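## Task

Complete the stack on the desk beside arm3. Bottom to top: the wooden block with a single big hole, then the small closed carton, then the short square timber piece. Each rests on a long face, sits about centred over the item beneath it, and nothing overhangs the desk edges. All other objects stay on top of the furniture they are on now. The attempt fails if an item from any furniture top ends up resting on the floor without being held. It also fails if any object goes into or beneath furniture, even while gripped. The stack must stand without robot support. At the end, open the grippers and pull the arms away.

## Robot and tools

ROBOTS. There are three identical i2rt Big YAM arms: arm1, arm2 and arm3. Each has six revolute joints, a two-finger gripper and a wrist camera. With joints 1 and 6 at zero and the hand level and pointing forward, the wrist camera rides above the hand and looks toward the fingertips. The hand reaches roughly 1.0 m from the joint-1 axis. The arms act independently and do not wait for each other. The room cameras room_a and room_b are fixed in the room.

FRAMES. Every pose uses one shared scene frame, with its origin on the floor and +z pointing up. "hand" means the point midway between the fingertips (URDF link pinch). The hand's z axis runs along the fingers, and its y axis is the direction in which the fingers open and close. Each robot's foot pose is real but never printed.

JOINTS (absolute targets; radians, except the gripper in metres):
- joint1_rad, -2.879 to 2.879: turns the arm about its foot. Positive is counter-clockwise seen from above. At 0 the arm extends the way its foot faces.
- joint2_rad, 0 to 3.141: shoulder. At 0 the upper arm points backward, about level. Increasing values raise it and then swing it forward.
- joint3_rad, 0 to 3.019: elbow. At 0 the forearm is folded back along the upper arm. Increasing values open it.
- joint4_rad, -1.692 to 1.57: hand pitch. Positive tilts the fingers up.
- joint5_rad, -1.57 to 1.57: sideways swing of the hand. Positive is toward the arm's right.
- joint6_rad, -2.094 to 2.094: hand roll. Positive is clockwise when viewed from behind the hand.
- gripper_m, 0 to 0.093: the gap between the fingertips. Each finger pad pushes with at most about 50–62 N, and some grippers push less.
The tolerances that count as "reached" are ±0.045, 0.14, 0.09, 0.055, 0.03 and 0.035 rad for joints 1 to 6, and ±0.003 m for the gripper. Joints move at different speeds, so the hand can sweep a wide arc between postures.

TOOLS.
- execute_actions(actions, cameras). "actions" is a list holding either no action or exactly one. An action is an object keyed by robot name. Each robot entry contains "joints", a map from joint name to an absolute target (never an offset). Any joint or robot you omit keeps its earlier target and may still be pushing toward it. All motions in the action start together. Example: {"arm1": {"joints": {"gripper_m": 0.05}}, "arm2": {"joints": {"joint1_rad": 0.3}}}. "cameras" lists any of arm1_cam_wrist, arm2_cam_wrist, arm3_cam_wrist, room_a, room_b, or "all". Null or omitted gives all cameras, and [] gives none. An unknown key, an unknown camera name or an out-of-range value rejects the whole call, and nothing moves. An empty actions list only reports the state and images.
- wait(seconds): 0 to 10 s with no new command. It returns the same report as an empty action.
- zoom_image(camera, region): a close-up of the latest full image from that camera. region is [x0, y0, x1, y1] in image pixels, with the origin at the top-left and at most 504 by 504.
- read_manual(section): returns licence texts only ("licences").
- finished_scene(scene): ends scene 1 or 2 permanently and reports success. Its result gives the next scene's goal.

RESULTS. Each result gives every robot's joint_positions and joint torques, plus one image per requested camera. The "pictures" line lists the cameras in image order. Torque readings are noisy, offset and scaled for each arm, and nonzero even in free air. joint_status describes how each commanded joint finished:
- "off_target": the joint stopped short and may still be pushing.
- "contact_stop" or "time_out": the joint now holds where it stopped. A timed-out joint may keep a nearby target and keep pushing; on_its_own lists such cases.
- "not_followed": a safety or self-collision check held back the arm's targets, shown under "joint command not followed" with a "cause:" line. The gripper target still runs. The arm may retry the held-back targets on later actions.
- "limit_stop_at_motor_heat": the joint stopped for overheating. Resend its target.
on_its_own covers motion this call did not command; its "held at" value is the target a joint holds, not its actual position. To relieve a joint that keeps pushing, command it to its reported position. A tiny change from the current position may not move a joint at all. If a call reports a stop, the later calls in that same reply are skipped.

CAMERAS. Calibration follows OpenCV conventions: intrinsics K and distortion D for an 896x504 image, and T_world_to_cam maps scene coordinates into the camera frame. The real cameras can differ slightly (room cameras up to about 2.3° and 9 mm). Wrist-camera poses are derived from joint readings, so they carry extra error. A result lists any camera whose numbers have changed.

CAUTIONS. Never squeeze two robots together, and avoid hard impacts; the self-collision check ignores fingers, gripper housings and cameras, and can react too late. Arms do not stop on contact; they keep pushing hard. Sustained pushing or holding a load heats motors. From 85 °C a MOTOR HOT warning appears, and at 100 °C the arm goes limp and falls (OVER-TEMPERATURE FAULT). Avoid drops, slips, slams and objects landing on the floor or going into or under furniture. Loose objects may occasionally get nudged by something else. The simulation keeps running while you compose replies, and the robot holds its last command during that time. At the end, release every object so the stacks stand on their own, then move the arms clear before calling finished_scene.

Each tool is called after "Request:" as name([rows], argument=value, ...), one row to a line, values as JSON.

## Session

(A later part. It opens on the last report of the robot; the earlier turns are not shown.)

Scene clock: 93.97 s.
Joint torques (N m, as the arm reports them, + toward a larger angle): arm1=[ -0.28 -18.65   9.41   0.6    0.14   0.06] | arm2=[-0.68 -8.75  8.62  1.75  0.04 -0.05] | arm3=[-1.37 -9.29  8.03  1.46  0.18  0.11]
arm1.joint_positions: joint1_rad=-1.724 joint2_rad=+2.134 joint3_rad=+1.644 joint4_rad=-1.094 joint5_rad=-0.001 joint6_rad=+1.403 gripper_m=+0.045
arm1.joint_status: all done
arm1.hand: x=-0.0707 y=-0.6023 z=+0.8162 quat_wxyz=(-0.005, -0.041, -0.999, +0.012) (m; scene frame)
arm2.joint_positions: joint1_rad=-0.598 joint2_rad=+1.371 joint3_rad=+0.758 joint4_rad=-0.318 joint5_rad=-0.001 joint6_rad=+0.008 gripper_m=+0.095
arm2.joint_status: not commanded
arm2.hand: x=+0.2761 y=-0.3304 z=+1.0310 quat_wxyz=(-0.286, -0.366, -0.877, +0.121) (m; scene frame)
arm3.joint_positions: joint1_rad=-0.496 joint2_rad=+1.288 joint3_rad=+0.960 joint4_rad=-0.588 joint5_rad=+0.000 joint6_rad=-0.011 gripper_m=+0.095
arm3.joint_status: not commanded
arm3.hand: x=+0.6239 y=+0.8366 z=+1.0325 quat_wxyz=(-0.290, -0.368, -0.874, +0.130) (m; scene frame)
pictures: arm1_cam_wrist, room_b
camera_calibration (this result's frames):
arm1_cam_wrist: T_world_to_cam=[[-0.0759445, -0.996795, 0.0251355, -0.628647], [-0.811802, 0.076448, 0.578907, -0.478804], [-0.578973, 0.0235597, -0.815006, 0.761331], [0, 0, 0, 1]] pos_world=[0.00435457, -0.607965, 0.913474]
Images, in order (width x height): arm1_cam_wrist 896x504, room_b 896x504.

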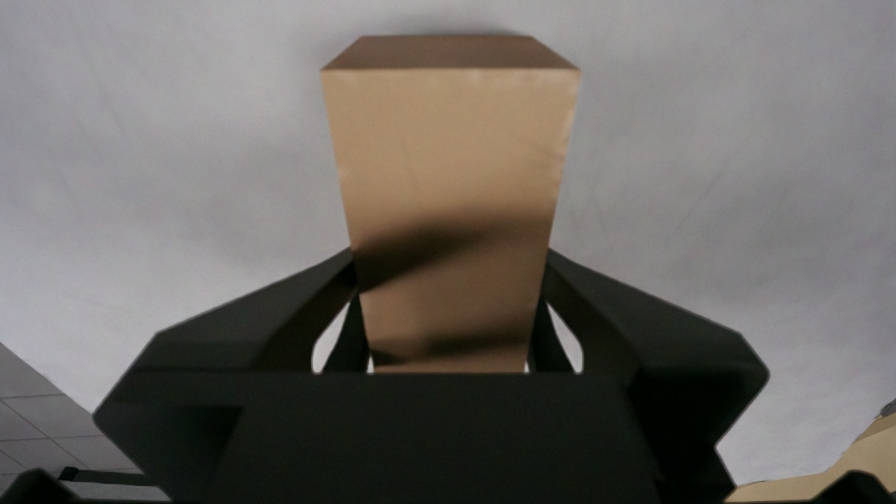

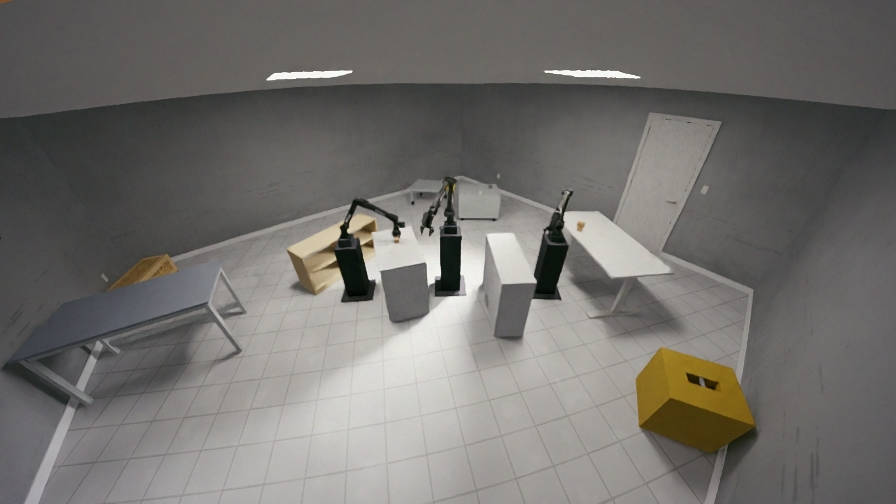

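Request:
execute_actions([
  {"arm1":{"joints":{"gripper_m":0.093}}},
], cameras=["arm1_cam_wrist"])

Scene clock: 95.73 s.
Joint torques (N m, as the arm reports them, + toward a larger angle): arm1=[ -0.19 -18.69   9.36   0.58   0.12   0.06] | arm2=[-0.74 -8.78  8.62  1.75  0.04 -0.05] | arm3=[-1.34 -9.29  8.04  1.46  0.18  0.11]
arm1.joint_positions: joint1_rad=-1.724 joint2_rad=+2.133 joint3_rad=+1.644 joint4_rad=-1.094 joint5_rad=-0.001 joint6_rad=+1.403 gripper_m=+0.093
arm1.joint_status: all done
arm1.hand: x=-0.0706 y=-0.6022 z=+0.8164 quat_wxyz=(-0.005, -0.041, -0.999, +0.011) (m; scene frame)
arm2.joint_positions: joint1_rad=-0.598 joint2_rad=+1.371 joint3_rad=+0.758 joint4_rad=-0.318 joint5_rad=-0.001 joint6_rad=+0.008 gripper_m=+0.095
arm2.joint_status: not commanded
arm2.hand: x=+0.2761 y=-0.3304 z=+1.0310 quat_wxyz=(-0.286, -0.366, -0.877, +0.121) (m; scene frame)
arm3.joint_positions: joint1_rad=-0.496 joint2_rad=+1.288 joint3_rad=+0.960 joint4_rad=-0.588 joint5_rad=+0.000 joint6_rad=-0.011 gripper_m=+0.095
arm3.joint_status: not commanded
arm3.hand: x=+0.6239 y=+0.8366 z=+1.0325 quat_wxyz=(-0.290, -0.368, -0.874, +0.130) (m; scene frame)
pictures: arm1_cam_wrist
camera_calibration (this result's frames):
arm1_cam_wrist: T_world_to_cam=[[-0.075941, -0.996805, 0.0247599, -0.628296], [-0.811857, 0.0762293, 0.578859, -0.479026], [-0.578897, 0.0238576, -0.815052, 0.761742], [0, 0, 0, 1]] pos_world=[0.00435584, -0.607946, 0.913704]
Images, in order (width x height): arm1_cam_wrist 896x504.

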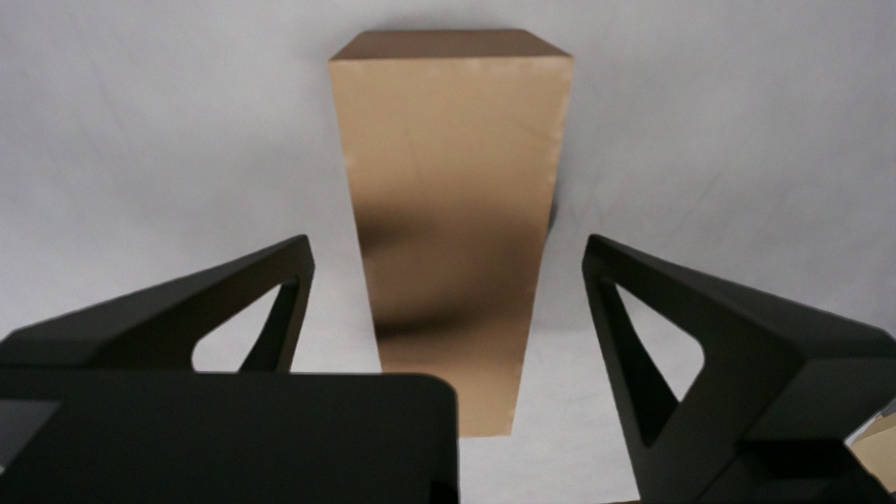

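Request:
execute_actions([
  {"arm1":{"joints":{"joint1_rad":-0.3,"joint2_rad":1.2,"joint4_rad":-1.6}},"arm2":{"joints":{"joint2_rad":2.085,"joint3_rad":1.58,"joint4_rad":-1.05,"joint6_rad":1.625}}},
], cameras=[])

Request:
execute_actions([
  {"arm2":{"joints":{"joint1_rad":-1.402}}},
], cameras=["arm2_cam_wrist","room_b"])

Scene clock: 105.57 s.
Joint torques (N m, as the arm reports them, + toward a larger angle): arm1=[-0.2  -5.66 10.57  0.1   0.21  0.02] | arm2=[ -0.78 -18.36   9.91  -0.23   0.14   0.13] | arm3=[-1.36 -9.26  8.04  1.46  0.18  0.11]
arm1.joint_positions: joint1_rad=-0.300 joint2_rad=+1.196 joint3_rad=+1.644 joint4_rad=-1.584 joint5_rad=-0.003 joint6_rad=+1.403 gripper_m=+0.093
arm1.joint_status: all done
arm1.hand: x=-0.5924 y=-1.0410 z=+1.2753 quat_wxyz=(+0.103, +0.608, -0.766, -0.180) (m; scene frame)
arm2.joint_positions: joint1_rad=-0.598 joint2_rad=+2.069 joint3_rad=+1.545 joint4_rad=-1.039 joint5_rad=-0.001 joint6_rad=+1.614 gripper_m=+0.095
arm2.joint_status: all done
arm2.hand: x=+0.3613 y=-0.4170 z=+0.9256 quat_wxyz=(-0.001, -0.932, -0.362, +0.004) (m; scene frame)
arm3.joint_positions: joint1_rad=-0.496 joint2_rad=+1.288 joint3_rad=+0.960 joint4_rad=-0.588 joint5_rad=+0.000 joint6_rad=-0.011 gripper_m=+0.095
arm3.joint_status: not commanded
arm3.hand: x=+0.6239 y=+0.8366 z=+1.0325 quat_wxyz=(-0.290, -0.368, -0.874, +0.130) (m; scene frame)
pictures: none
No camera images: the call's "cameras" was empty. Leave "cameras" out to get every camera's image.

Scene clock: 107.23 s.
Joint torques (N m, as the arm reports them, + toward a larger angle): arm1=[-0.3  -5.9  10.57  0.1   0.21  0.02] | arm2=[ -1.13 -18.92   9.49  -0.2    0.04   0.15] | arm3=[-1.36 -9.32  8.04  1.46  0.18  0.11]
arm1.joint_positions: joint1_rad=-0.300 joint2_rad=+1.196 joint3_rad=+1.644 joint4_rad=-1.584 joint5_rad=-0.003 joint6_rad=+1.403 gripper_m=+0.093
arm1.joint_status: not commanded
arm1.hand: x=-0.5924 y=-1.0410 z=+1.2753 quat_wxyz=(+0.103, +0.608, -0.766, -0.180) (m; scene frame)
arm2.joint_positions: joint1_rad=-1.398 joint2_rad=+2.069 joint3_rad=+1.554 joint4_rad=-1.039 joint5_rad=+0.001 joint6_rad=+1.615 gripper_m=+0.095
arm2.joint_status: all done
arm2.hand: x=-0.0689 y=-0.5948 z=+0.9343 quat_wxyz=(-0.009, -0.999, +0.030, +0.007) (m; scene frame)
arm3.joint_positions: joint1_rad=-0.496 joint2_rad=+1.288 joint3_rad=+0.960 joint4_rad=-0.588 joint5_rad=+0.000 joint6_rad=-0.011 gripper_m=+0.095
arm3.joint_status: not commanded
arm3.hand: x=+0.6239 y=+0.8366 z=+1.0325 quat_wxyz=(-0.290, -0.368, -0.874, +0.130) (m; scene frame)
pictures: arm2_cam_wrist, room_b
camera_calibration (this result's frames):
arm2_cam_wrist: T_world_to_cam=[[0.0622665, 0.997885, -0.0186857, 0.617637], [0.820612, -0.0405306, 0.570047, -0.495802], [0.568084, -0.0508286, -0.821399, 0.903301], [0, 0, 0, 1]] pos_world=[-0.144748, -0.590512, 1.03614]
Images, in order (width x height): arm2_cam_wrist 896x504, room_b 896x504.

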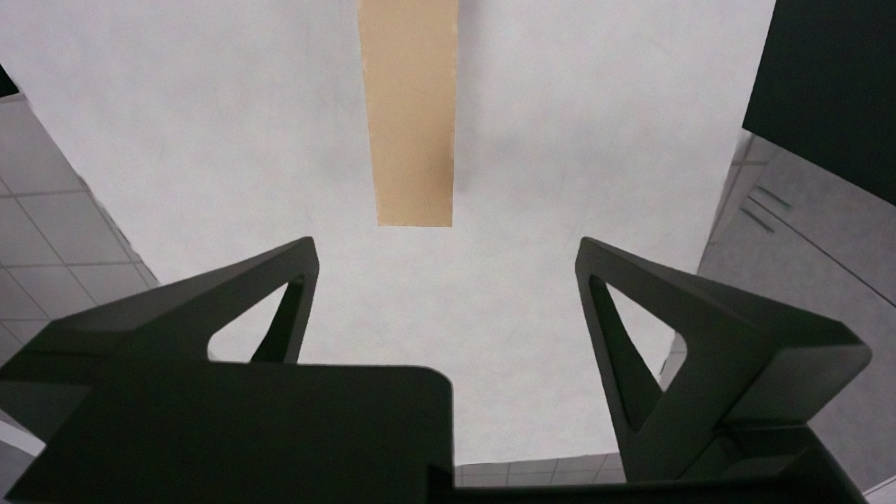

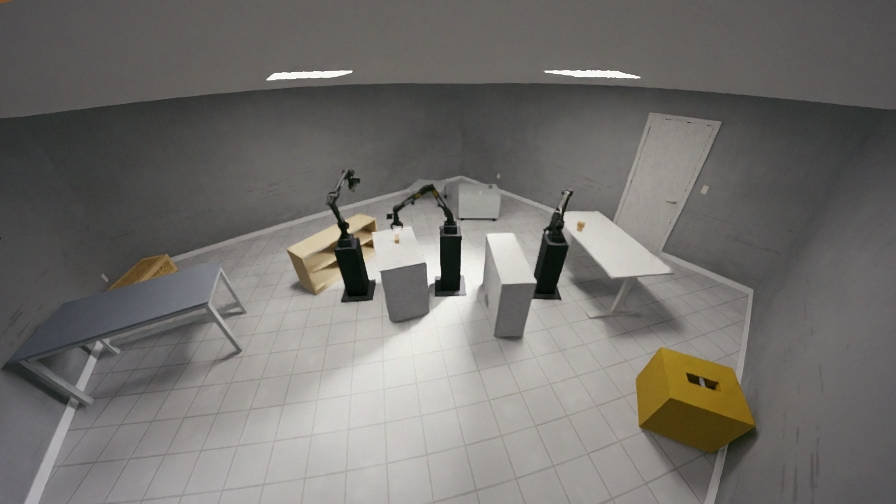

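Request:
zoom_image(camera="arm2_cam_wrist", region=[300, 0, 600, 260])

Region (300, 0, 600, 260) of arm2_cam_wrist's 896x504 image, scaled by 1.680, with more detail than that image has; it fills the top 437 rows of this view, and the rest is white.

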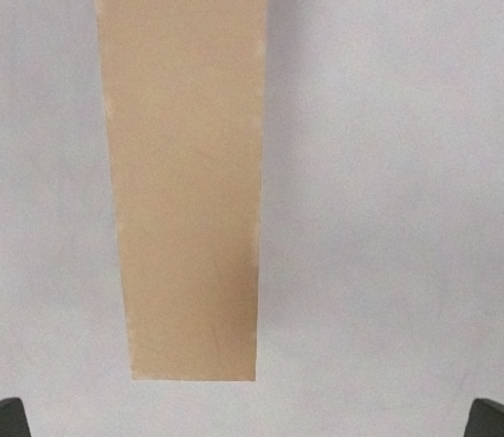

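Request:
execute_actions([
  {"arm2":{"joints":{"joint1_rad":-1.452,"joint2_rad":2.19,"joint3_rad":1.645,"joint4_rad":-0.975,"joint6_rad":1.58}}},
], cameras=["arm2_cam_wrist"])

Scene clock: 114.33 s.
Joint torques (N m, as the arm reports them, + toward a larger angle): arm1=[-0.28 -5.97 10.6   0.1   0.21  0.02] | arm2=[ -0.21 -18.91   9.38   0.56   0.05  -0.04] | arm3=[-1.35 -9.27  8.04  1.46  0.18  0.11]
arm1.joint_positions: joint1_rad=-0.300 joint2_rad=+1.196 joint3_rad=+1.644 joint4_rad=-1.584 joint5_rad=-0.003 joint6_rad=+1.403 gripper_m=+0.093
arm1.joint_status: not commanded
arm1.hand: x=-0.5924 y=-1.0410 z=+1.2753 quat_wxyz=(+0.103, +0.608, -0.766, -0.180) (m; scene frame)
arm2.joint_positions: joint1_rad=-1.458 joint2_rad=+2.169 joint3_rad=+1.617 joint4_rad=-0.983 joint5_rad=+0.001 joint6_rad=+1.590 gripper_m=+0.095
arm2.joint_status: all done
arm2.hand: x=-0.1071 y=-0.6193 z=+0.8971 quat_wxyz=(-0.018, -0.999, +0.047, +0.007) (m; scene frame)
arm3.joint_positions: joint1_rad=-0.496 joint2_rad=+1.288 joint3_rad=+0.960 joint4_rad=-0.588 joint5_rad=+0.000 joint6_rad=-0.011 gripper_m=+0.095
arm3.joint_status: not commanded
arm3.hand: x=+0.6239 y=+0.8366 z=+1.0325 quat_wxyz=(-0.290, -0.368, -0.874, +0.130) (m; scene frame)
pictures: arm2_cam_wrist
camera_calibration (this result's frames):
arm2_cam_wrist: T_world_to_cam=[[0.0965741, 0.994594, -0.0381569, 0.662841], [0.819551, -0.0577064, 0.570093, -0.455034], [0.564809, -0.0863277, -0.820694, 0.870248], [0, 0, 0, 1]] pos_world=[-0.182614, -0.61039, 0.998911]
Images, in order (width x height): arm2_cam_wrist 896x504.

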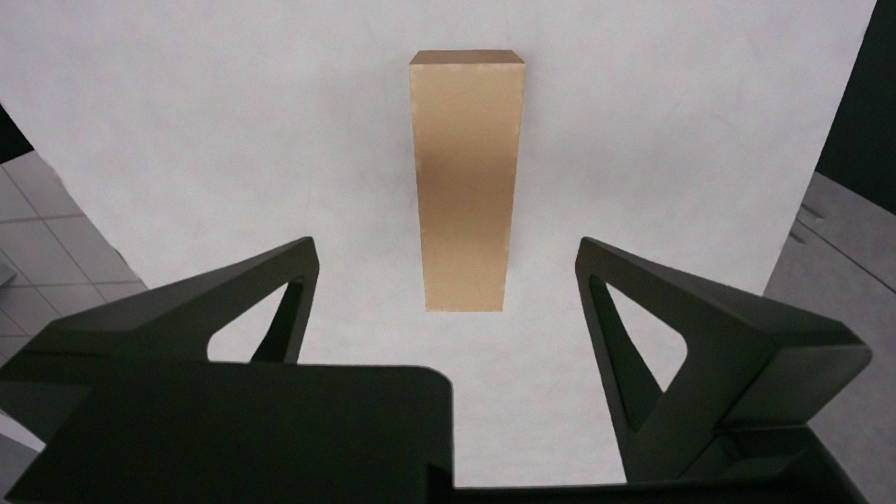

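Request:
execute_actions([
  {"arm2":{"joints":{"joint1_rad":-1.438,"joint2_rad":2.315,"joint4_rad":-0.88}}},
], cameras=["arm2_cam_wrist"])

Scene clock: 118.50 s.
Joint torques (N m, as the arm reports them, + toward a larger angle): arm1=[-0.17 -5.91 10.57  0.09  0.21  0.02] | arm2=[ -0.13 -21.09   8.28   0.53   0.05  -0.06] | arm3=[-1.34 -9.27  8.03  1.46  0.18  0.11]
arm1.joint_positions: joint1_rad=-0.300 joint2_rad=+1.196 joint3_rad=+1.644 joint4_rad=-1.584 joint5_rad=-0.003 joint6_rad=+1.403 gripper_m=+0.093
arm1.joint_status: not commanded
arm1.hand: x=-0.5924 y=-1.0410 z=+1.2753 quat_wxyz=(+0.103, +0.608, -0.766, -0.180) (m; scene frame)
arm2.joint_positions: joint1_rad=-1.444 joint2_rad=+2.309 joint3_rad=+1.622 joint4_rad=-0.890 joint5_rad=+0.001 joint6_rad=+1.590 gripper_m=+0.095
arm2.joint_status: all done
arm2.hand: x=-0.0996 y=-0.6156 z=+0.8145 quat_wxyz=(+0.002, -0.999, +0.040, +0.007) (m; scene frame)
arm3.joint_positions: joint1_rad=-0.496 joint2_rad=+1.288 joint3_rad=+0.960 joint4_rad=-0.588 joint5_rad=+0.000 joint6_rad=-0.011 gripper_m=+0.095
arm3.joint_status: not commanded
arm3.hand: x=+0.6239 y=+0.8366 z=+1.0325 quat_wxyz=(-0.290, -0.368, -0.874, +0.130) (m; scene frame)
pictures: arm2_cam_wrist
camera_calibration (this result's frames):
arm2_cam_wrist: T_world_to_cam=[[0.083481, 0.996503, 0.00357674, 0.621122], [0.818786, -0.0706378, 0.569737, -0.421645], [0.567998, -0.0446336, -0.821819, 0.825417], [0, 0, 0, 1]] pos_world=[-0.17545, -0.611893, 0.916349]
Images, in order (width x height): arm2_cam_wrist 896x504.

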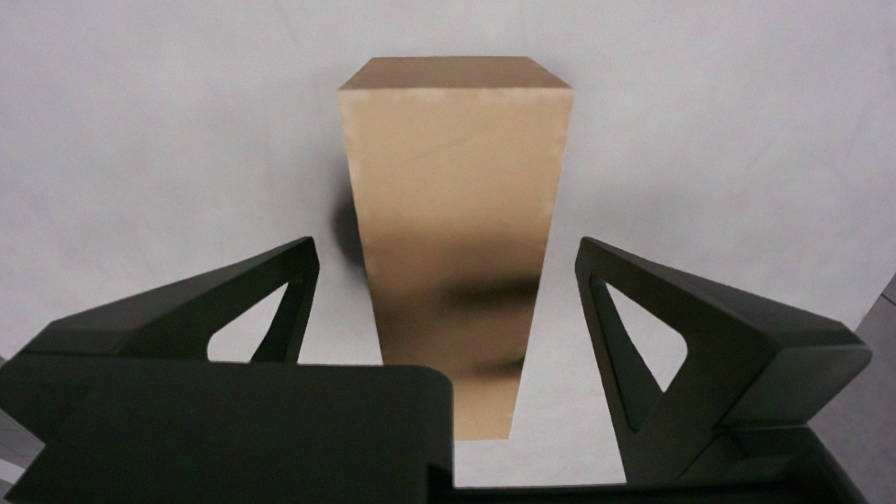

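Request:
execute_actions([
  {"arm2":{"joints":{"gripper_m":0.03}}},
], cameras=[])

Request:
execute_actions([
  {"arm2":{"joints":{"joint2_rad":2.08,"joint4_rad":-1.12}}},
], cameras=["arm2_cam_wrist"])

Scene clock: 120.53 s.
Joint torques (N m, as the arm reports them, + toward a larger angle): arm1=[-0.3  -5.86 10.58  0.1   0.2   0.03] | arm2=[ -0.19 -21.02   8.32   0.5    0.05  -0.05] | arm3=[-1.34 -9.32  8.04  1.46  0.18  0.11]
arm1.joint_positions: joint1_rad=-0.300 joint2_rad=+1.196 joint3_rad=+1.644 joint4_rad=-1.584 joint5_rad=-0.003 joint6_rad=+1.403 gripper_m=+0.093
arm1.joint_status: not commanded
arm1.hand: x=-0.5924 y=-1.0410 z=+1.2753 quat_wxyz=(+0.103, +0.608, -0.766, -0.180) (m; scene frame)
arm2.joint_positions: joint1_rad=-1.444 joint2_rad=+2.309 joint3_rad=+1.622 joint4_rad=-0.889 joint5_rad=+0.001 joint6_rad=+1.589 gripper_m=+0.046
arm2.joint_status: gripper_m off_target (ended at +0.046, target +0.030)
arm2.hand: x=-0.0996 y=-0.6158 z=+0.8145 quat_wxyz=(+0.002, -0.999, +0.040, +0.007) (m; scene frame)
arm3.joint_positions: joint1_rad=-0.496 joint2_rad=+1.288 joint3_rad=+0.960 joint4_rad=-0.588 joint5_rad=+0.000 joint6_rad=-0.011 gripper_m=+0.095
arm3.joint_status: not commanded
arm3.hand: x=+0.6239 y=+0.8366 z=+1.0325 quat_wxyz=(-0.290, -0.368, -0.874, +0.130) (m; scene frame)
pictures: none
No camera images: the call's "cameras" was empty. Leave "cameras" out to get every camera's image.

Scene clock: 121.67 s.
Joint torques (N m, as the arm reports them, + toward a larger angle): arm1=[-0.23 -5.9  10.6   0.09  0.2   0.02] | arm2=[ -0.15 -18.57   9.15  -0.16   0.05  -0.06] | arm3=[-1.35 -9.3   8.05  1.46  0.18  0.11]
arm1.joint_positions: joint1_rad=-0.300 joint2_rad=+1.196 joint3_rad=+1.644 joint4_rad=-1.584 joint5_rad=-0.003 joint6_rad=+1.403 gripper_m=+0.093
arm1.joint_status: not commanded
arm1.hand: x=-0.5924 y=-1.0410 z=+1.2753 quat_wxyz=(+0.103, +0.608, -0.766, -0.180) (m; scene frame)
arm2.joint_positions: joint1_rad=-1.444 joint2_rad=+2.058 joint3_rad=+1.625 joint4_rad=-1.110 joint5_rad=+0.001 joint6_rad=+1.589 gripper_m=+0.046
arm2.joint_status: all done
arm2.hand: x=-0.0971 y=-0.6072 z=+0.9649 quat_wxyz=(-0.014, -0.999, +0.040, +0.007) (m; scene frame)
arm3.joint_positions: joint1_rad=-0.496 joint2_rad=+1.288 joint3_rad=+0.960 joint4_rad=-0.588 joint5_rad=+0.000 joint6_rad=-0.011 gripper_m=+0.095
arm3.joint_status: not commanded
arm3.hand: x=+0.6239 y=+0.8366 z=+1.0325 quat_wxyz=(-0.290, -0.368, -0.874, +0.130) (m; scene frame)
pictures: arm2_cam_wrist
camera_calibration (this result's frames):
arm2_cam_wrist: T_world_to_cam=[[0.0826568, 0.99615, -0.0292106, 0.643355], [0.819991, -0.0513234, 0.57007, -0.49721], [0.566376, -0.0710726, -0.821077, 0.931061], [0, 0, 0, 1]] pos_world=[-0.172801, -0.600224, 1.06671]
Images, in order (width x height): arm2_cam_wrist 896x504.

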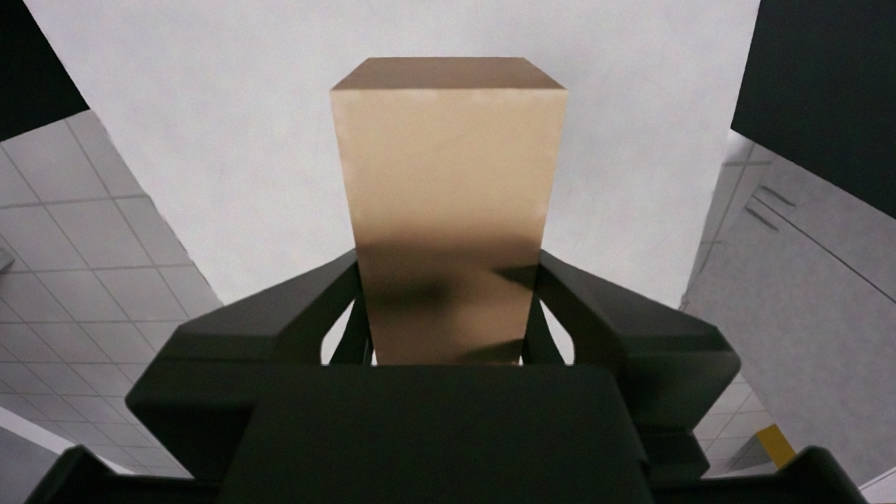

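Request:
execute_actions([
  {"arm2":{"joints":{"joint1_rad":1.33,"joint6_rad":1.33}},"arm3":{"joints":{"joint1_rad":-0.3,"joint2_rad":2.01,"joint3_rad":1.65,"joint4_rad":-1.19,"joint6_rad":1.615}}},
], cameras=["arm2_cam_wrist","room_b"])

Scene clock: 127.70 s.
Joint torques (N m, as the arm reports them, + toward a larger angle): arm1=[-0.23 -5.92 10.57  0.09  0.21  0.02] | arm2=[ -0.9  -18.49   9.31  -0.13   0.15  -0.05] | arm3=[ -1.36 -21.3   10.68  -0.36   0.27   0.14]
arm1.joint_positions: joint1_rad=-0.300 joint2_rad=+1.196 joint3_rad=+1.644 joint4_rad=-1.584 joint5_rad=-0.003 joint6_rad=+1.403 gripper_m=+0.093
arm1.joint_status: not commanded
arm1.hand: x=-0.5924 y=-1.0410 z=+1.2753 quat_wxyz=(+0.103, +0.608, -0.766, -0.180) (m; scene frame)
arm2.joint_positions: joint1_rad=+1.333 joint2_rad=+2.058 joint3_rad=+1.625 joint4_rad=-1.110 joint5_rad=-0.002 joint6_rad=+1.338 gripper_m=+0.046
arm2.joint_status: all done
arm2.hand: x=+0.1943 y=+0.5617 z=+0.9603 quat_wxyz=(+0.003, -0.096, -0.995, -0.012) (m; scene frame)
arm3.joint_positions: joint1_rad=-0.296 joint2_rad=+2.018 joint3_rad=+1.602 joint4_rad=-1.174 joint5_rad=+0.000 joint6_rad=+1.602 gripper_m=+0.095
arm3.joint_status: all done
arm3.hand: x=+0.7670 y=+0.8549 z=+0.8783 quat_wxyz=(+0.012, -0.894, -0.448, +0.009) (m; scene frame)
pictures: arm2_cam_wrist, room_b
camera_calibration (this result's frames):
arm2_cam_wrist: T_world_to_cam=[[-0.194742, -0.980562, -0.0239341, 0.613946], [-0.79639, 0.143827, 0.587432, -0.485841], [-0.572571, 0.133459, -0.808919, 0.940072], [0, 0, 0, 1]] pos_world=[0.270901, 0.546429, 1.06054]
Images, in order (width x height): arm2_cam_wrist 896x504, room_b 896x504.

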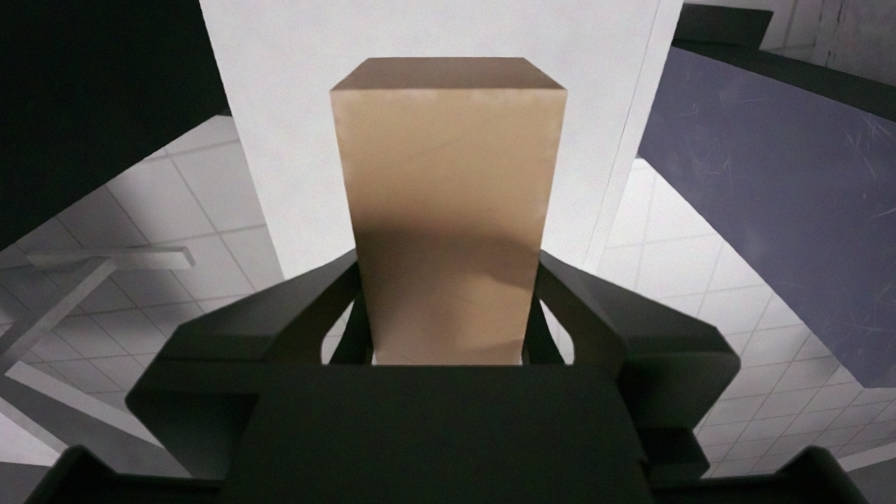

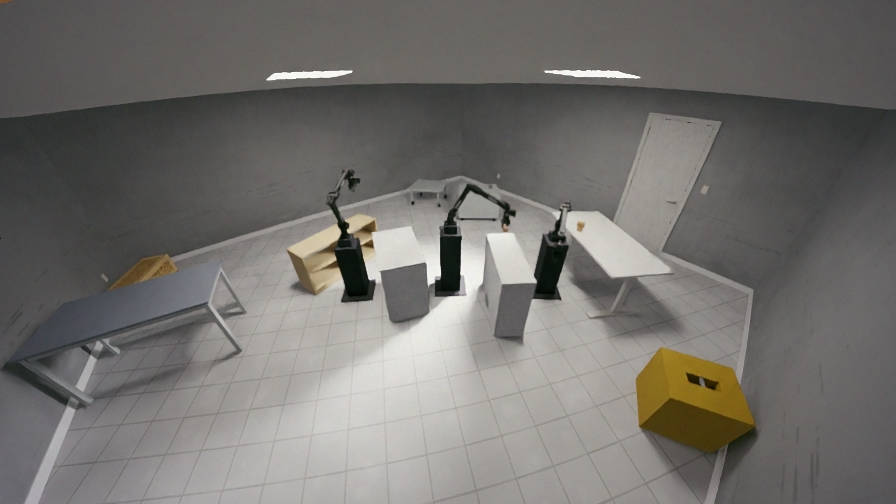

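Request:
zoom_image(camera="arm2_cam_wrist", region=[190, 0, 694, 300])

Region (190, 0, 694, 300) of arm2_cam_wrist's 896x504 image, scaled by 1.000; it fills the top 300 rows of this view, and the rest is white.

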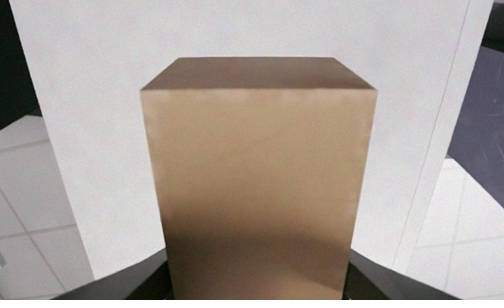

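Request:
execute_actions([
  {"arm2":{"joints":{"joint2_rad":2.29,"joint4_rad":-0.895}}},
], cameras=["arm2_cam_wrist","room_b"])

Scene clock: 136.90 s.
Joint torques (N m, as the arm reports them, + toward a larger angle): arm1=[-0.22 -5.81 10.56  0.11  0.21  0.02] | arm2=[ -0.37 -22.76   8.19   0.55   0.16  -0.05] | arm3=[ -1.34 -21.28  10.69  -0.36   0.27   0.14]
arm1.joint_positions: joint1_rad=-0.300 joint2_rad=+1.196 joint3_rad=+1.644 joint4_rad=-1.584 joint5_rad=-0.003 joint6_rad=+1.403 gripper_m=+0.093
arm1.joint_status: not commanded
arm1.hand: x=-0.5924 y=-1.0410 z=+1.2753 quat_wxyz=(+0.103, +0.608, -0.766, -0.180) (m; scene frame)
arm2.joint_positions: joint1_rad=+1.333 joint2_rad=+2.310 joint3_rad=+1.624 joint4_rad=-0.905 joint5_rad=-0.002 joint6_rad=+1.338 gripper_m=+0.046
arm2.joint_status: all done
arm2.hand: x=+0.1944 y=+0.5661 z=+0.8097 quat_wxyz=(+0.011, -0.096, -0.995, +0.011) (m; scene frame)
arm3.joint_positions: joint1_rad=-0.296 joint2_rad=+2.018 joint3_rad=+1.602 joint4_rad=-1.174 joint5_rad=+0.000 joint6_rad=+1.602 gripper_m=+0.095
arm3.joint_status: not commanded
arm3.hand: x=+0.7670 y=+0.8549 z=+0.8783 quat_wxyz=(+0.012, -0.894, -0.448, +0.009) (m; scene frame)
pictures: arm2_cam_wrist, room_b
camera_calibration (this result's frames):
arm2_cam_wrist: T_world_to_cam=[[-0.194214, -0.980693, 0.0228622, 0.576731], [-0.784732, 0.169307, 0.596264, -0.421767], [-0.588623, 0.0978624, -0.802463, 0.835758], [0, 0, 0, 1]] pos_world=[0.272981, 0.555214, 0.908964]
Images, in order (width x height): arm2_cam_wrist 896x504, room_b 896x504.

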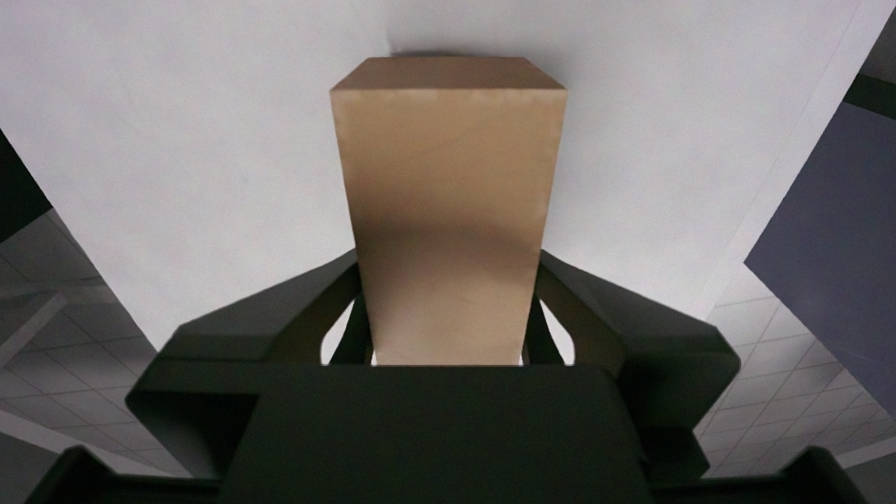

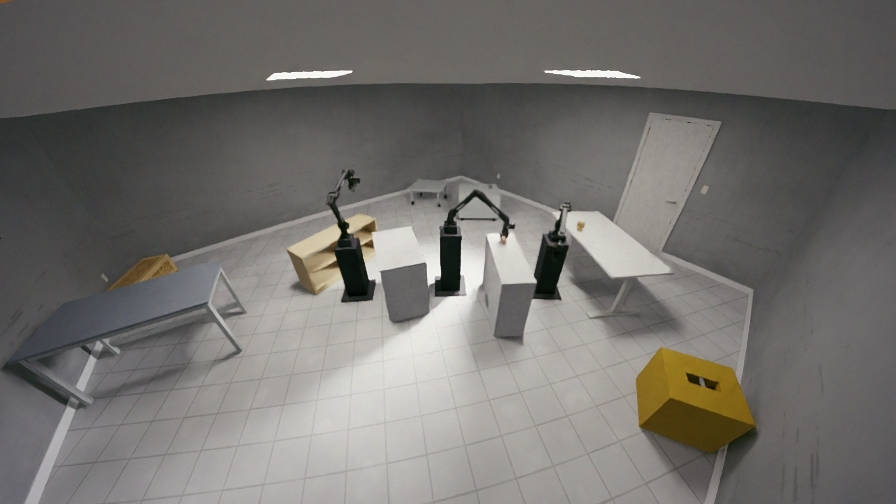

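Request:
execute_actions([
  {"arm2":{"joints":{"joint2_rad":2.322,"joint4_rad":-0.86}}},
], cameras=["arm2_cam_wrist"])

Scene clock: 139.53 s.
Joint torques (N m, as the arm reports them, + toward a larger angle): arm1=[-0.32 -5.94 10.56  0.08  0.21  0.02] | arm2=[ -0.36 -20.62   8.22   0.65   0.15  -0.05] | arm3=[ -1.41 -21.29  10.69  -0.38   0.27   0.14]
arm1.joint_positions: joint1_rad=-0.300 joint2_rad=+1.196 joint3_rad=+1.644 joint4_rad=-1.584 joint5_rad=-0.003 joint6_rad=+1.403 gripper_m=+0.093
arm1.joint_status: not commanded
arm1.hand: x=-0.5924 y=-1.0410 z=+1.2753 quat_wxyz=(+0.103, +0.608, -0.766, -0.180) (m; scene frame)
arm2.joint_positions: joint1_rad=+1.333 joint2_rad=+2.310 joint3_rad=+1.624 joint4_rad=-0.872 joint5_rad=-0.002 joint6_rad=+1.338 gripper_m=+0.046
arm2.joint_status: all done
arm2.hand: x=+0.1978 y=+0.5736 z=+0.8096 quat_wxyz=(+0.005, -0.096, -0.995, -0.005) (m; scene frame)
arm3.joint_positions: joint1_rad=-0.296 joint2_rad=+2.018 joint3_rad=+1.602 joint4_rad=-1.174 joint5_rad=+0.000 joint6_rad=+1.602 gripper_m=+0.095
arm3.joint_status: not commanded
arm3.hand: x=+0.7670 y=+0.8549 z=+0.8783 quat_wxyz=(+0.012, -0.894, -0.448, +0.009) (m; scene frame)
pictures: arm2_cam_wrist
camera_calibration (this result's frames):
arm2_cam_wrist: T_world_to_cam=[[-0.194681, -0.980817, -0.0098212, 0.611392], [-0.792891, 0.15147, 0.590237, -0.403587], [-0.577428, 0.122695, -0.80717, 0.824304], [0, 0, 0, 1]] pos_world=[0.275002, 0.559657, 0.90957]
Images, in order (width x height): arm2_cam_wrist 896x504.

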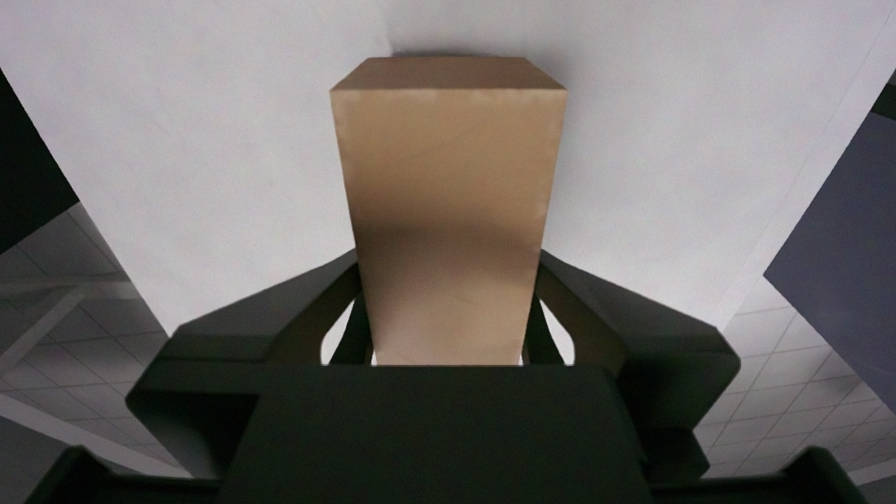

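Request:
execute_actions([
  {"arm2":{"joints":{"joint2_rad":2.36}}},
], cameras=["arm2_cam_wrist"])

Scene clock: 142.13 s.
Joint torques (N m, as the arm reports them, + toward a larger angle): arm1=[-0.29 -5.96 10.59  0.06  0.21  0.02] | arm2=[ -0.31 -19.25   8.08   0.53   0.03  -0.04] | arm3=[ -1.36 -21.3   10.69  -0.36   0.27   0.14]
arm1.joint_positions: joint1_rad=-0.300 joint2_rad=+1.196 joint3_rad=+1.644 joint4_rad=-1.584 joint5_rad=-0.003 joint6_rad=+1.403 gripper_m=+0.093
arm1.joint_status: not commanded
arm1.hand: x=-0.5924 y=-1.0410 z=+1.2753 quat_wxyz=(+0.103, +0.608, -0.766, -0.180) (m; scene frame)
arm2.joint_positions: joint1_rad=+1.333 joint2_rad=+2.331 joint3_rad=+1.624 joint4_rad=-0.869 joint5_rad=+0.001 joint6_rad=+1.338 gripper_m=+0.046
arm2.joint_status: all done
arm2.hand: x=+0.1962 y=+0.5692 z=+0.7975 quat_wxyz=(+0.007, -0.096, -0.995, +0.004) (m; scene frame)
arm3.joint_positions: joint1_rad=-0.296 joint2_rad=+2.018 joint3_rad=+1.602 joint4_rad=-1.174 joint5_rad=+0.000 joint6_rad=+1.602 gripper_m=+0.095
arm3.joint_status: not commanded
arm3.hand: x=+0.7670 y=+0.8549 z=+0.8783 quat_wxyz=(+0.012, -0.894, -0.448, +0.009) (m; scene frame)
pictures: arm2_cam_wrist
camera_calibration (this result's frames):
arm2_cam_wrist: T_world_to_cam=[[-0.194107, -0.980948, 0.00795454, 0.592416], [-0.790348, 0.161185, 0.591075, -0.403704], [-0.581096, 0.108445, -0.806577, 0.822498], [0, 0, 0, 1]] pos_world=[0.273876, 0.557004, 0.897316]
Images, in order (width x height): arm2_cam_wrist 896x504.

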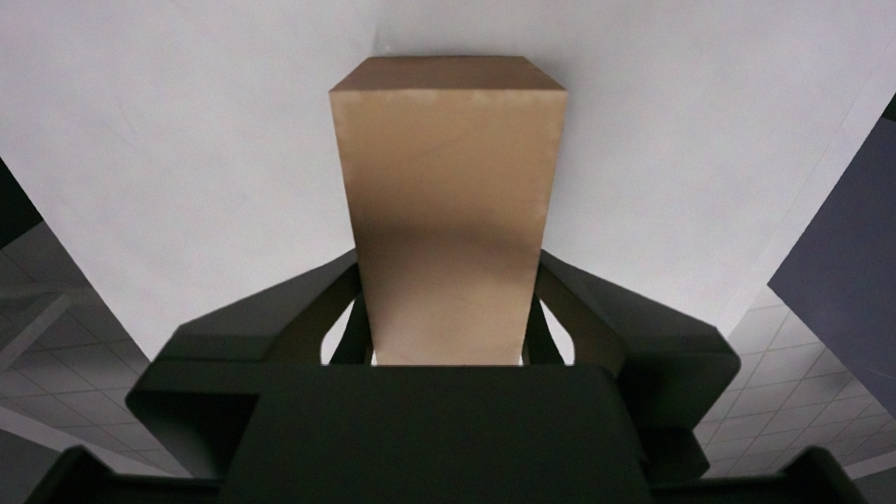

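Request:
execute_actions([
  {"arm2":{"joints":{"joint2_rad":2.378}}},
], cameras=[])

Scene clock: 143.20 s.
Joint torques (N m, as the arm reports them, + toward a larger angle): arm1=[-0.22 -5.96 10.58  0.11  0.21  0.02] | arm2=[ -0.44 -17.72   8.09   0.53   0.01  -0.05] | arm3=[ -1.33 -21.34  10.69  -0.36   0.27   0.14]
arm1.joint_positions: joint1_rad=-0.300 joint2_rad=+1.196 joint3_rad=+1.644 joint4_rad=-1.584 joint5_rad=-0.003 joint6_rad=+1.403 gripper_m=+0.093
arm1.joint_status: not commanded
arm1.hand: x=-0.5924 y=-1.0410 z=+1.2753 quat_wxyz=(+0.103, +0.608, -0.766, -0.180) (m; scene frame)
arm2.joint_positions: joint1_rad=+1.333 joint2_rad=+2.331 joint3_rad=+1.624 joint4_rad=-0.869 joint5_rad=+0.001 joint6_rad=+1.338 gripper_m=+0.046
arm2.joint_status: all done
arm2.hand: x=+0.1961 y=+0.5691 z=+0.7973 quat_wxyz=(+0.007, -0.096, -0.995, +0.004) (m; scene frame)
arm3.joint_positions: joint1_rad=-0.296 joint2_rad=+2.018 joint3_rad=+1.602 joint4_rad=-1.174 joint5_rad=+0.000 joint6_rad=+1.602 gripper_m=+0.095
arm3.joint_status: not commanded
arm3.hand: x=+0.7670 y=+0.8549 z=+0.8783 quat_wxyz=(+0.012, -0.894, -0.448, +0.009) (m; scene frame)
pictures: none
No camera images: the call's "cameras" was empty. Leave "cameras" out to get every camera's image.

Request:
execute_actions([
  {"arm2":{"joints":{"joint2_rad":2.34,"gripper_m":0.093}}},
], cameras=["arm2_cam_wrist"])

Scene clock: 144.83 s.
Joint torques (N m, as the arm reports them, + toward a larger angle): arm1=[-0.33 -5.81 10.57  0.09  0.21  0.02] | arm2=[ -0.3  -21.35   7.98   0.49   0.02  -0.04] | arm3=[ -1.31 -21.32  10.69  -0.35   0.27   0.14]
arm1.joint_positions: joint1_rad=-0.300 joint2_rad=+1.196 joint3_rad=+1.644 joint4_rad=-1.584 joint5_rad=-0.003 joint6_rad=+1.403 gripper_m=+0.093
arm1.joint_status: not commanded
arm1.hand: x=-0.5924 y=-1.0410 z=+1.2753 quat_wxyz=(+0.103, +0.608, -0.766, -0.180) (m; scene frame)
arm2.joint_positions: joint1_rad=+1.333 joint2_rad=+2.331 joint3_rad=+1.624 joint4_rad=-0.869 joint5_rad=+0.001 joint6_rad=+1.338 gripper_m=+0.093
arm2.joint_status: all done
arm2.hand: x=+0.1961 y=+0.5691 z=+0.7973 quat_wxyz=(+0.007, -0.096, -0.995, +0.004) (m; scene frame)
arm3.joint_positions: joint1_rad=-0.296 joint2_rad=+2.018 joint3_rad=+1.602 joint4_rad=-1.174 joint5_rad=+0.000 joint6_rad=+1.602 gripper_m=+0.095
arm3.joint_status: not commanded
arm3.hand: x=+0.7670 y=+0.8549 z=+0.8783 quat_wxyz=(+0.012, -0.894, -0.448, +0.009) (m; scene frame)
pictures: arm2_cam_wrist
camera_calibration (this result's frames):
arm2_cam_wrist: T_world_to_cam=[[-0.194101, -0.980946, 0.00832592, 0.592019], [-0.790255, 0.161387, 0.591144, -0.403778], [-0.581224, 0.108162, -0.806523, 0.822441], [0, 0, 0, 1]] pos_world=[0.273847, 0.556946, 0.89708]
Images, in order (width x height): arm2_cam_wrist 896x504.

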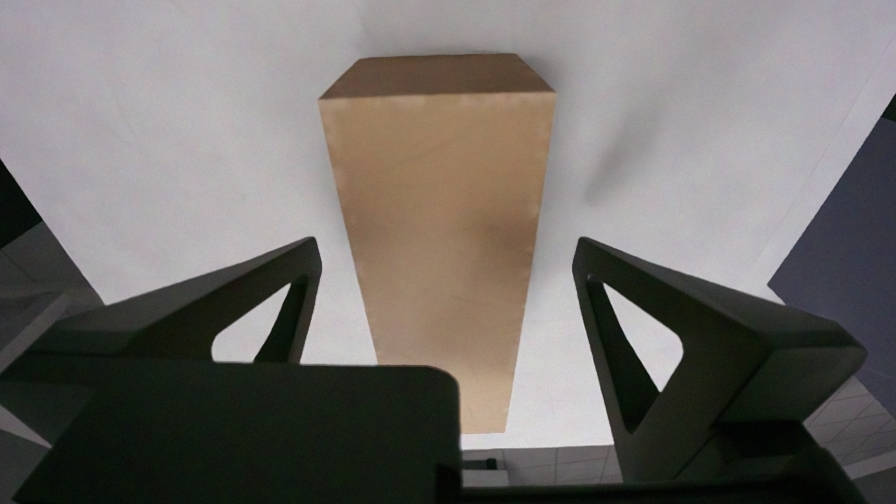

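Request:
execute_actions([
  {"arm2":{"joints":{"joint2_rad":1.2,"joint4_rad":-1.6}},"arm3":{"joints":{"joint1_rad":-0.6,"joint3_rad":1.68}}},
], cameras=[])

Request:
execute_actions([
  {"arm2":{"joints":{"joint1_rad":2.6}},"arm3":{"joints":{"joint1_rad":-1.39}}},
], cameras=["arm3_cam_wrist","room_b"])

Scene clock: 150.27 s.
Joint torques (N m, as the arm reports them, + toward a larger angle): arm1=[-0.17 -5.88 10.61  0.08  0.2   0.02] | arm2=[-0.55 -6.8   8.91  0.61  0.01 -0.09] | arm3=[ -1.36 -21.5   10.57  -0.26   0.25   0.13]
arm1.joint_positions: joint1_rad=-0.300 joint2_rad=+1.196 joint3_rad=+1.644 joint4_rad=-1.584 joint5_rad=-0.003 joint6_rad=+1.403 gripper_m=+0.093
arm1.joint_status: not commanded
arm1.hand: x=-0.5924 y=-1.0410 z=+1.2753 quat_wxyz=(+0.103, +0.608, -0.766, -0.180) (m; scene frame)
arm2.joint_positions: joint1_rad=+1.333 joint2_rad=+1.182 joint3_rad=+1.640 joint4_rad=-1.591 joint5_rad=+0.001 joint6_rad=+1.338 gripper_m=+0.093
arm2.joint_status: all done
arm2.hand: x=+0.1075 y=+0.3573 z=+1.3876 quat_wxyz=(-0.065, -0.095, -0.972, -0.204) (m; scene frame)
arm3.joint_positions: joint1_rad=-0.595 joint2_rad=+2.018 joint3_rad=+1.636 joint4_rad=-1.175 joint5_rad=+0.001 joint6_rad=+1.603 gripper_m=+0.095
arm3.joint_status: all done
arm3.hand: x=+0.6540 y=+0.7168 z=+0.8914 quat_wxyz=(-0.004, -0.951, -0.310, +0.003) (m; scene frame)
pictures: none
No camera images: the call's "cameras" was empty. Leave "cameras" out to get every camera's image.

Scene clock: 151.90 s.
Joint torques (N m, as the arm reports them, + toward a larger angle): arm1=[-0.25 -5.9  10.59  0.09  0.21  0.02] | arm2=[-0.07 -7.22  8.89  0.61  0.09 -0.09] | arm3=[ -1.71 -21.48  10.36  -0.24   0.24   0.13]
arm1.joint_positions: joint1_rad=-0.300 joint2_rad=+1.196 joint3_rad=+1.644 joint4_rad=-1.584 joint5_rad=-0.003 joint6_rad=+1.403 gripper_m=+0.093
arm1.joint_status: not commanded
arm1.hand: x=-0.5924 y=-1.0410 z=+1.2753 quat_wxyz=(+0.103, +0.608, -0.766, -0.180) (m; scene frame)
arm2.joint_positions: joint1_rad=+2.600 joint2_rad=+1.192 joint3_rad=+1.640 joint4_rad=-1.591 joint5_rad=+0.000 joint6_rad=+1.338 gripper_m=+0.093
arm2.joint_status: all done
arm2.hand: x=-0.3447 y=+0.2653 z=+1.3896 quat_wxyz=(+0.069, +0.499, -0.839, -0.205) (m; scene frame)
arm3.joint_positions: joint1_rad=-1.384 joint2_rad=+2.018 joint3_rad=+1.640 joint4_rad=-1.175 joint5_rad=+0.001 joint6_rad=+1.603 gripper_m=+0.095
arm3.joint_status: all done
arm3.hand: x=+0.2053 y=+0.5927 z=+0.8974 quat_wxyz=(-0.009, -0.997, +0.079, +0.006) (m; scene frame)
pictures: arm3_cam_wrist, room_b
camera_calibration (this result's frames):
arm3_cam_wrist: T_world_to_cam=[[0.156131, 0.98761, -0.01581, -0.601474], [0.8104, -0.118932, 0.573678, -0.605902], [0.56469, -0.102381, -0.818928, 0.804177], [0, 0, 0, 1]] pos_world=[0.130822, 0.604293, 0.996646]
Images, in order (width x height): arm3_cam_wrist 896x504, room_b 896x504.

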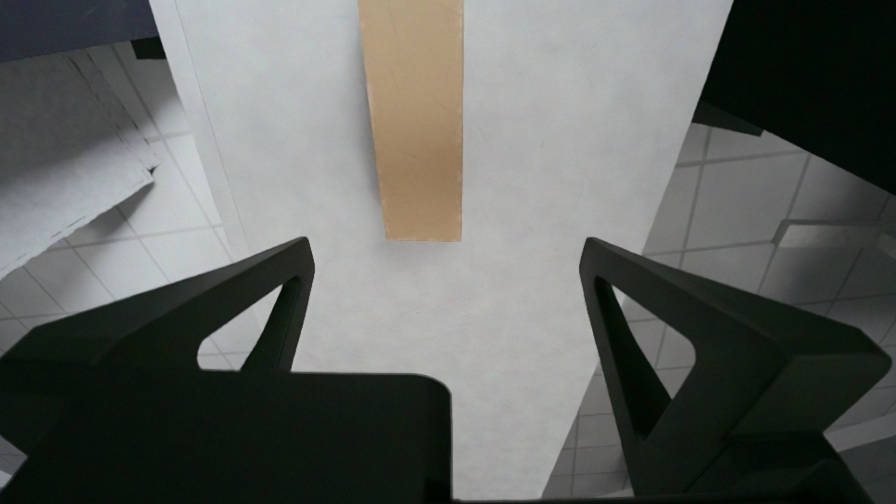

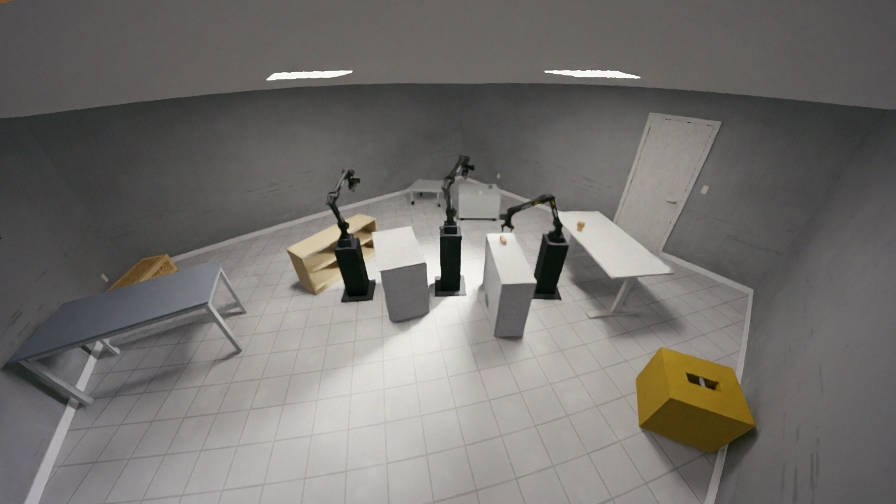

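Request:
execute_actions([
  {"arm3":{"joints":{"joint1_rad":-1.42,"joint2_rad":2.1,"joint4_rad":-1.095,"joint6_rad":1.565}}},
], cameras=["arm3_cam_wrist"])

Scene clock: 157.40 s.
Joint torques (N m, as the arm reports them, + toward a larger angle): arm1=[-0.25 -5.93 10.58  0.1   0.2   0.02] | arm2=[-0.31 -7.19  8.9   0.62  0.09 -0.09] | arm3=[ -0.79 -21.88   9.9    1.22   0.24  -0.14]
arm1.joint_positions: joint1_rad=-0.300 joint2_rad=+1.196 joint3_rad=+1.644 joint4_rad=-1.584 joint5_rad=-0.003 joint6_rad=+1.403 gripper_m=+0.093
arm1.joint_status: not commanded
arm1.hand: x=-0.5924 y=-1.0410 z=+1.2753 quat_wxyz=(+0.103, +0.608, -0.766, -0.180) (m; scene frame)
arm2.joint_positions: joint1_rad=+2.600 joint2_rad=+1.192 joint3_rad=+1.640 joint4_rad=-1.591 joint5_rad=+0.000 joint6_rad=+1.338 gripper_m=+0.093
arm2.joint_status: not commanded
arm2.hand: x=-0.3447 y=+0.2653 z=+1.3896 quat_wxyz=(+0.069, +0.499, -0.839, -0.205) (m; scene frame)
arm3.joint_positions: joint1_rad=-1.423 joint2_rad=+2.104 joint3_rad=+1.641 joint4_rad=-1.112 joint5_rad=+0.001 joint6_rad=+1.578 gripper_m=+0.095
arm3.joint_status: all done
arm3.hand: x=+0.1805 y=+0.5889 z=+0.8474 quat_wxyz=(+0.003, -0.996, +0.086, +0.006) (m; scene frame)
pictures: arm3_cam_wrist
camera_calibration (this result's frames):
arm3_cam_wrist: T_world_to_cam=[[0.169934, 0.985434, 0.00656168, -0.614835], [0.806796, -0.142946, 0.573276, -0.542357], [0.565864, -0.0921253, -0.819336, 0.770926], [0, 0, 0, 1]] pos_world=[0.105814, 0.599373, 0.946602]
Images, in order (width x height): arm3_cam_wrist 896x504.

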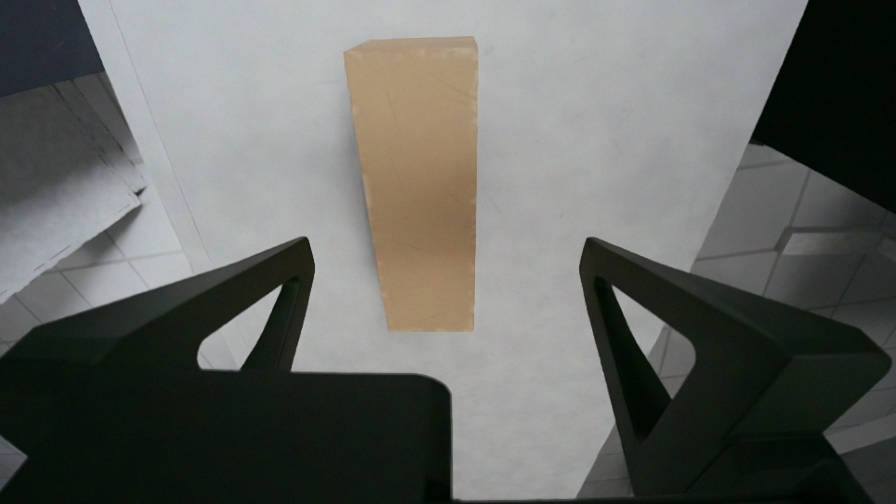

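Request:
execute_actions([
  {"arm3":{"joints":{"joint1_rad":-1.407,"joint2_rad":2.213,"joint3_rad":1.69,"joint4_rad":-0.99,"joint6_rad":1.55}}},
], cameras=["arm3_cam_wrist"])

Scene clock: 161.07 s.
Joint torques (N m, as the arm reports them, + toward a larger angle): arm1=[-0.24 -5.88 10.56  0.1   0.21  0.03] | arm2=[-0.32 -7.22  8.91  0.61  0.09 -0.09] | arm3=[ -0.75 -23.37   9.2    1.25   0.24  -0.15]
arm1.joint_positions: joint1_rad=-0.300 joint2_rad=+1.196 joint3_rad=+1.644 joint4_rad=-1.584 joint5_rad=-0.003 joint6_rad=+1.403 gripper_m=+0.093
arm1.joint_status: not commanded
arm1.hand: x=-0.5924 y=-1.0410 z=+1.2753 quat_wxyz=(+0.103, +0.608, -0.766, -0.180) (m; scene frame)
arm2.joint_positions: joint1_rad=+2.600 joint2_rad=+1.192 joint3_rad=+1.640 joint4_rad=-1.591 joint5_rad=+0.000 joint6_rad=+1.338 gripper_m=+0.093
arm2.joint_status: not commanded
arm2.hand: x=-0.3447 y=+0.2653 z=+1.3896 quat_wxyz=(+0.069, +0.499, -0.839, -0.205) (m; scene frame)
arm3.joint_positions: joint1_rad=-1.412 joint2_rad=+2.221 joint3_rad=+1.657 joint4_rad=-1.008 joint5_rad=+0.001 joint6_rad=+1.563 gripper_m=+0.095
arm3.joint_status: all done
arm3.hand: x=+0.1841 y=+0.5740 z=+0.7825 quat_wxyz=(+0.001, -0.997, +0.073, +0.006) (m; scene frame)
pictures: arm3_cam_wrist
camera_calibration (this result's frames):
arm3_cam_wrist: T_world_to_cam=[[0.144662, 0.989475, 0.00342196, -0.595536], [0.810434, -0.120468, 0.573309, -0.523766], [0.567688, -0.0801626, -0.819332, 0.707122], [0, 0, 0, 1]] pos_world=[0.109205, 0.582855, 0.881685]
Images, in order (width x height): arm3_cam_wrist 896x504.

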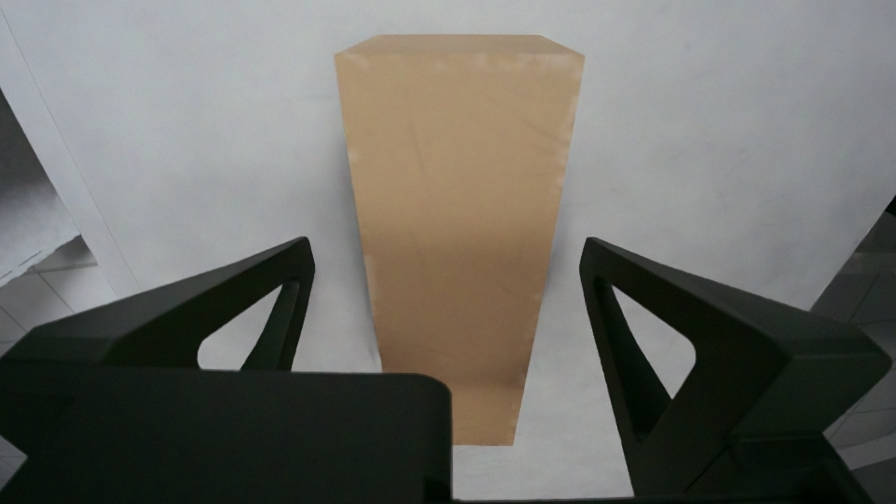

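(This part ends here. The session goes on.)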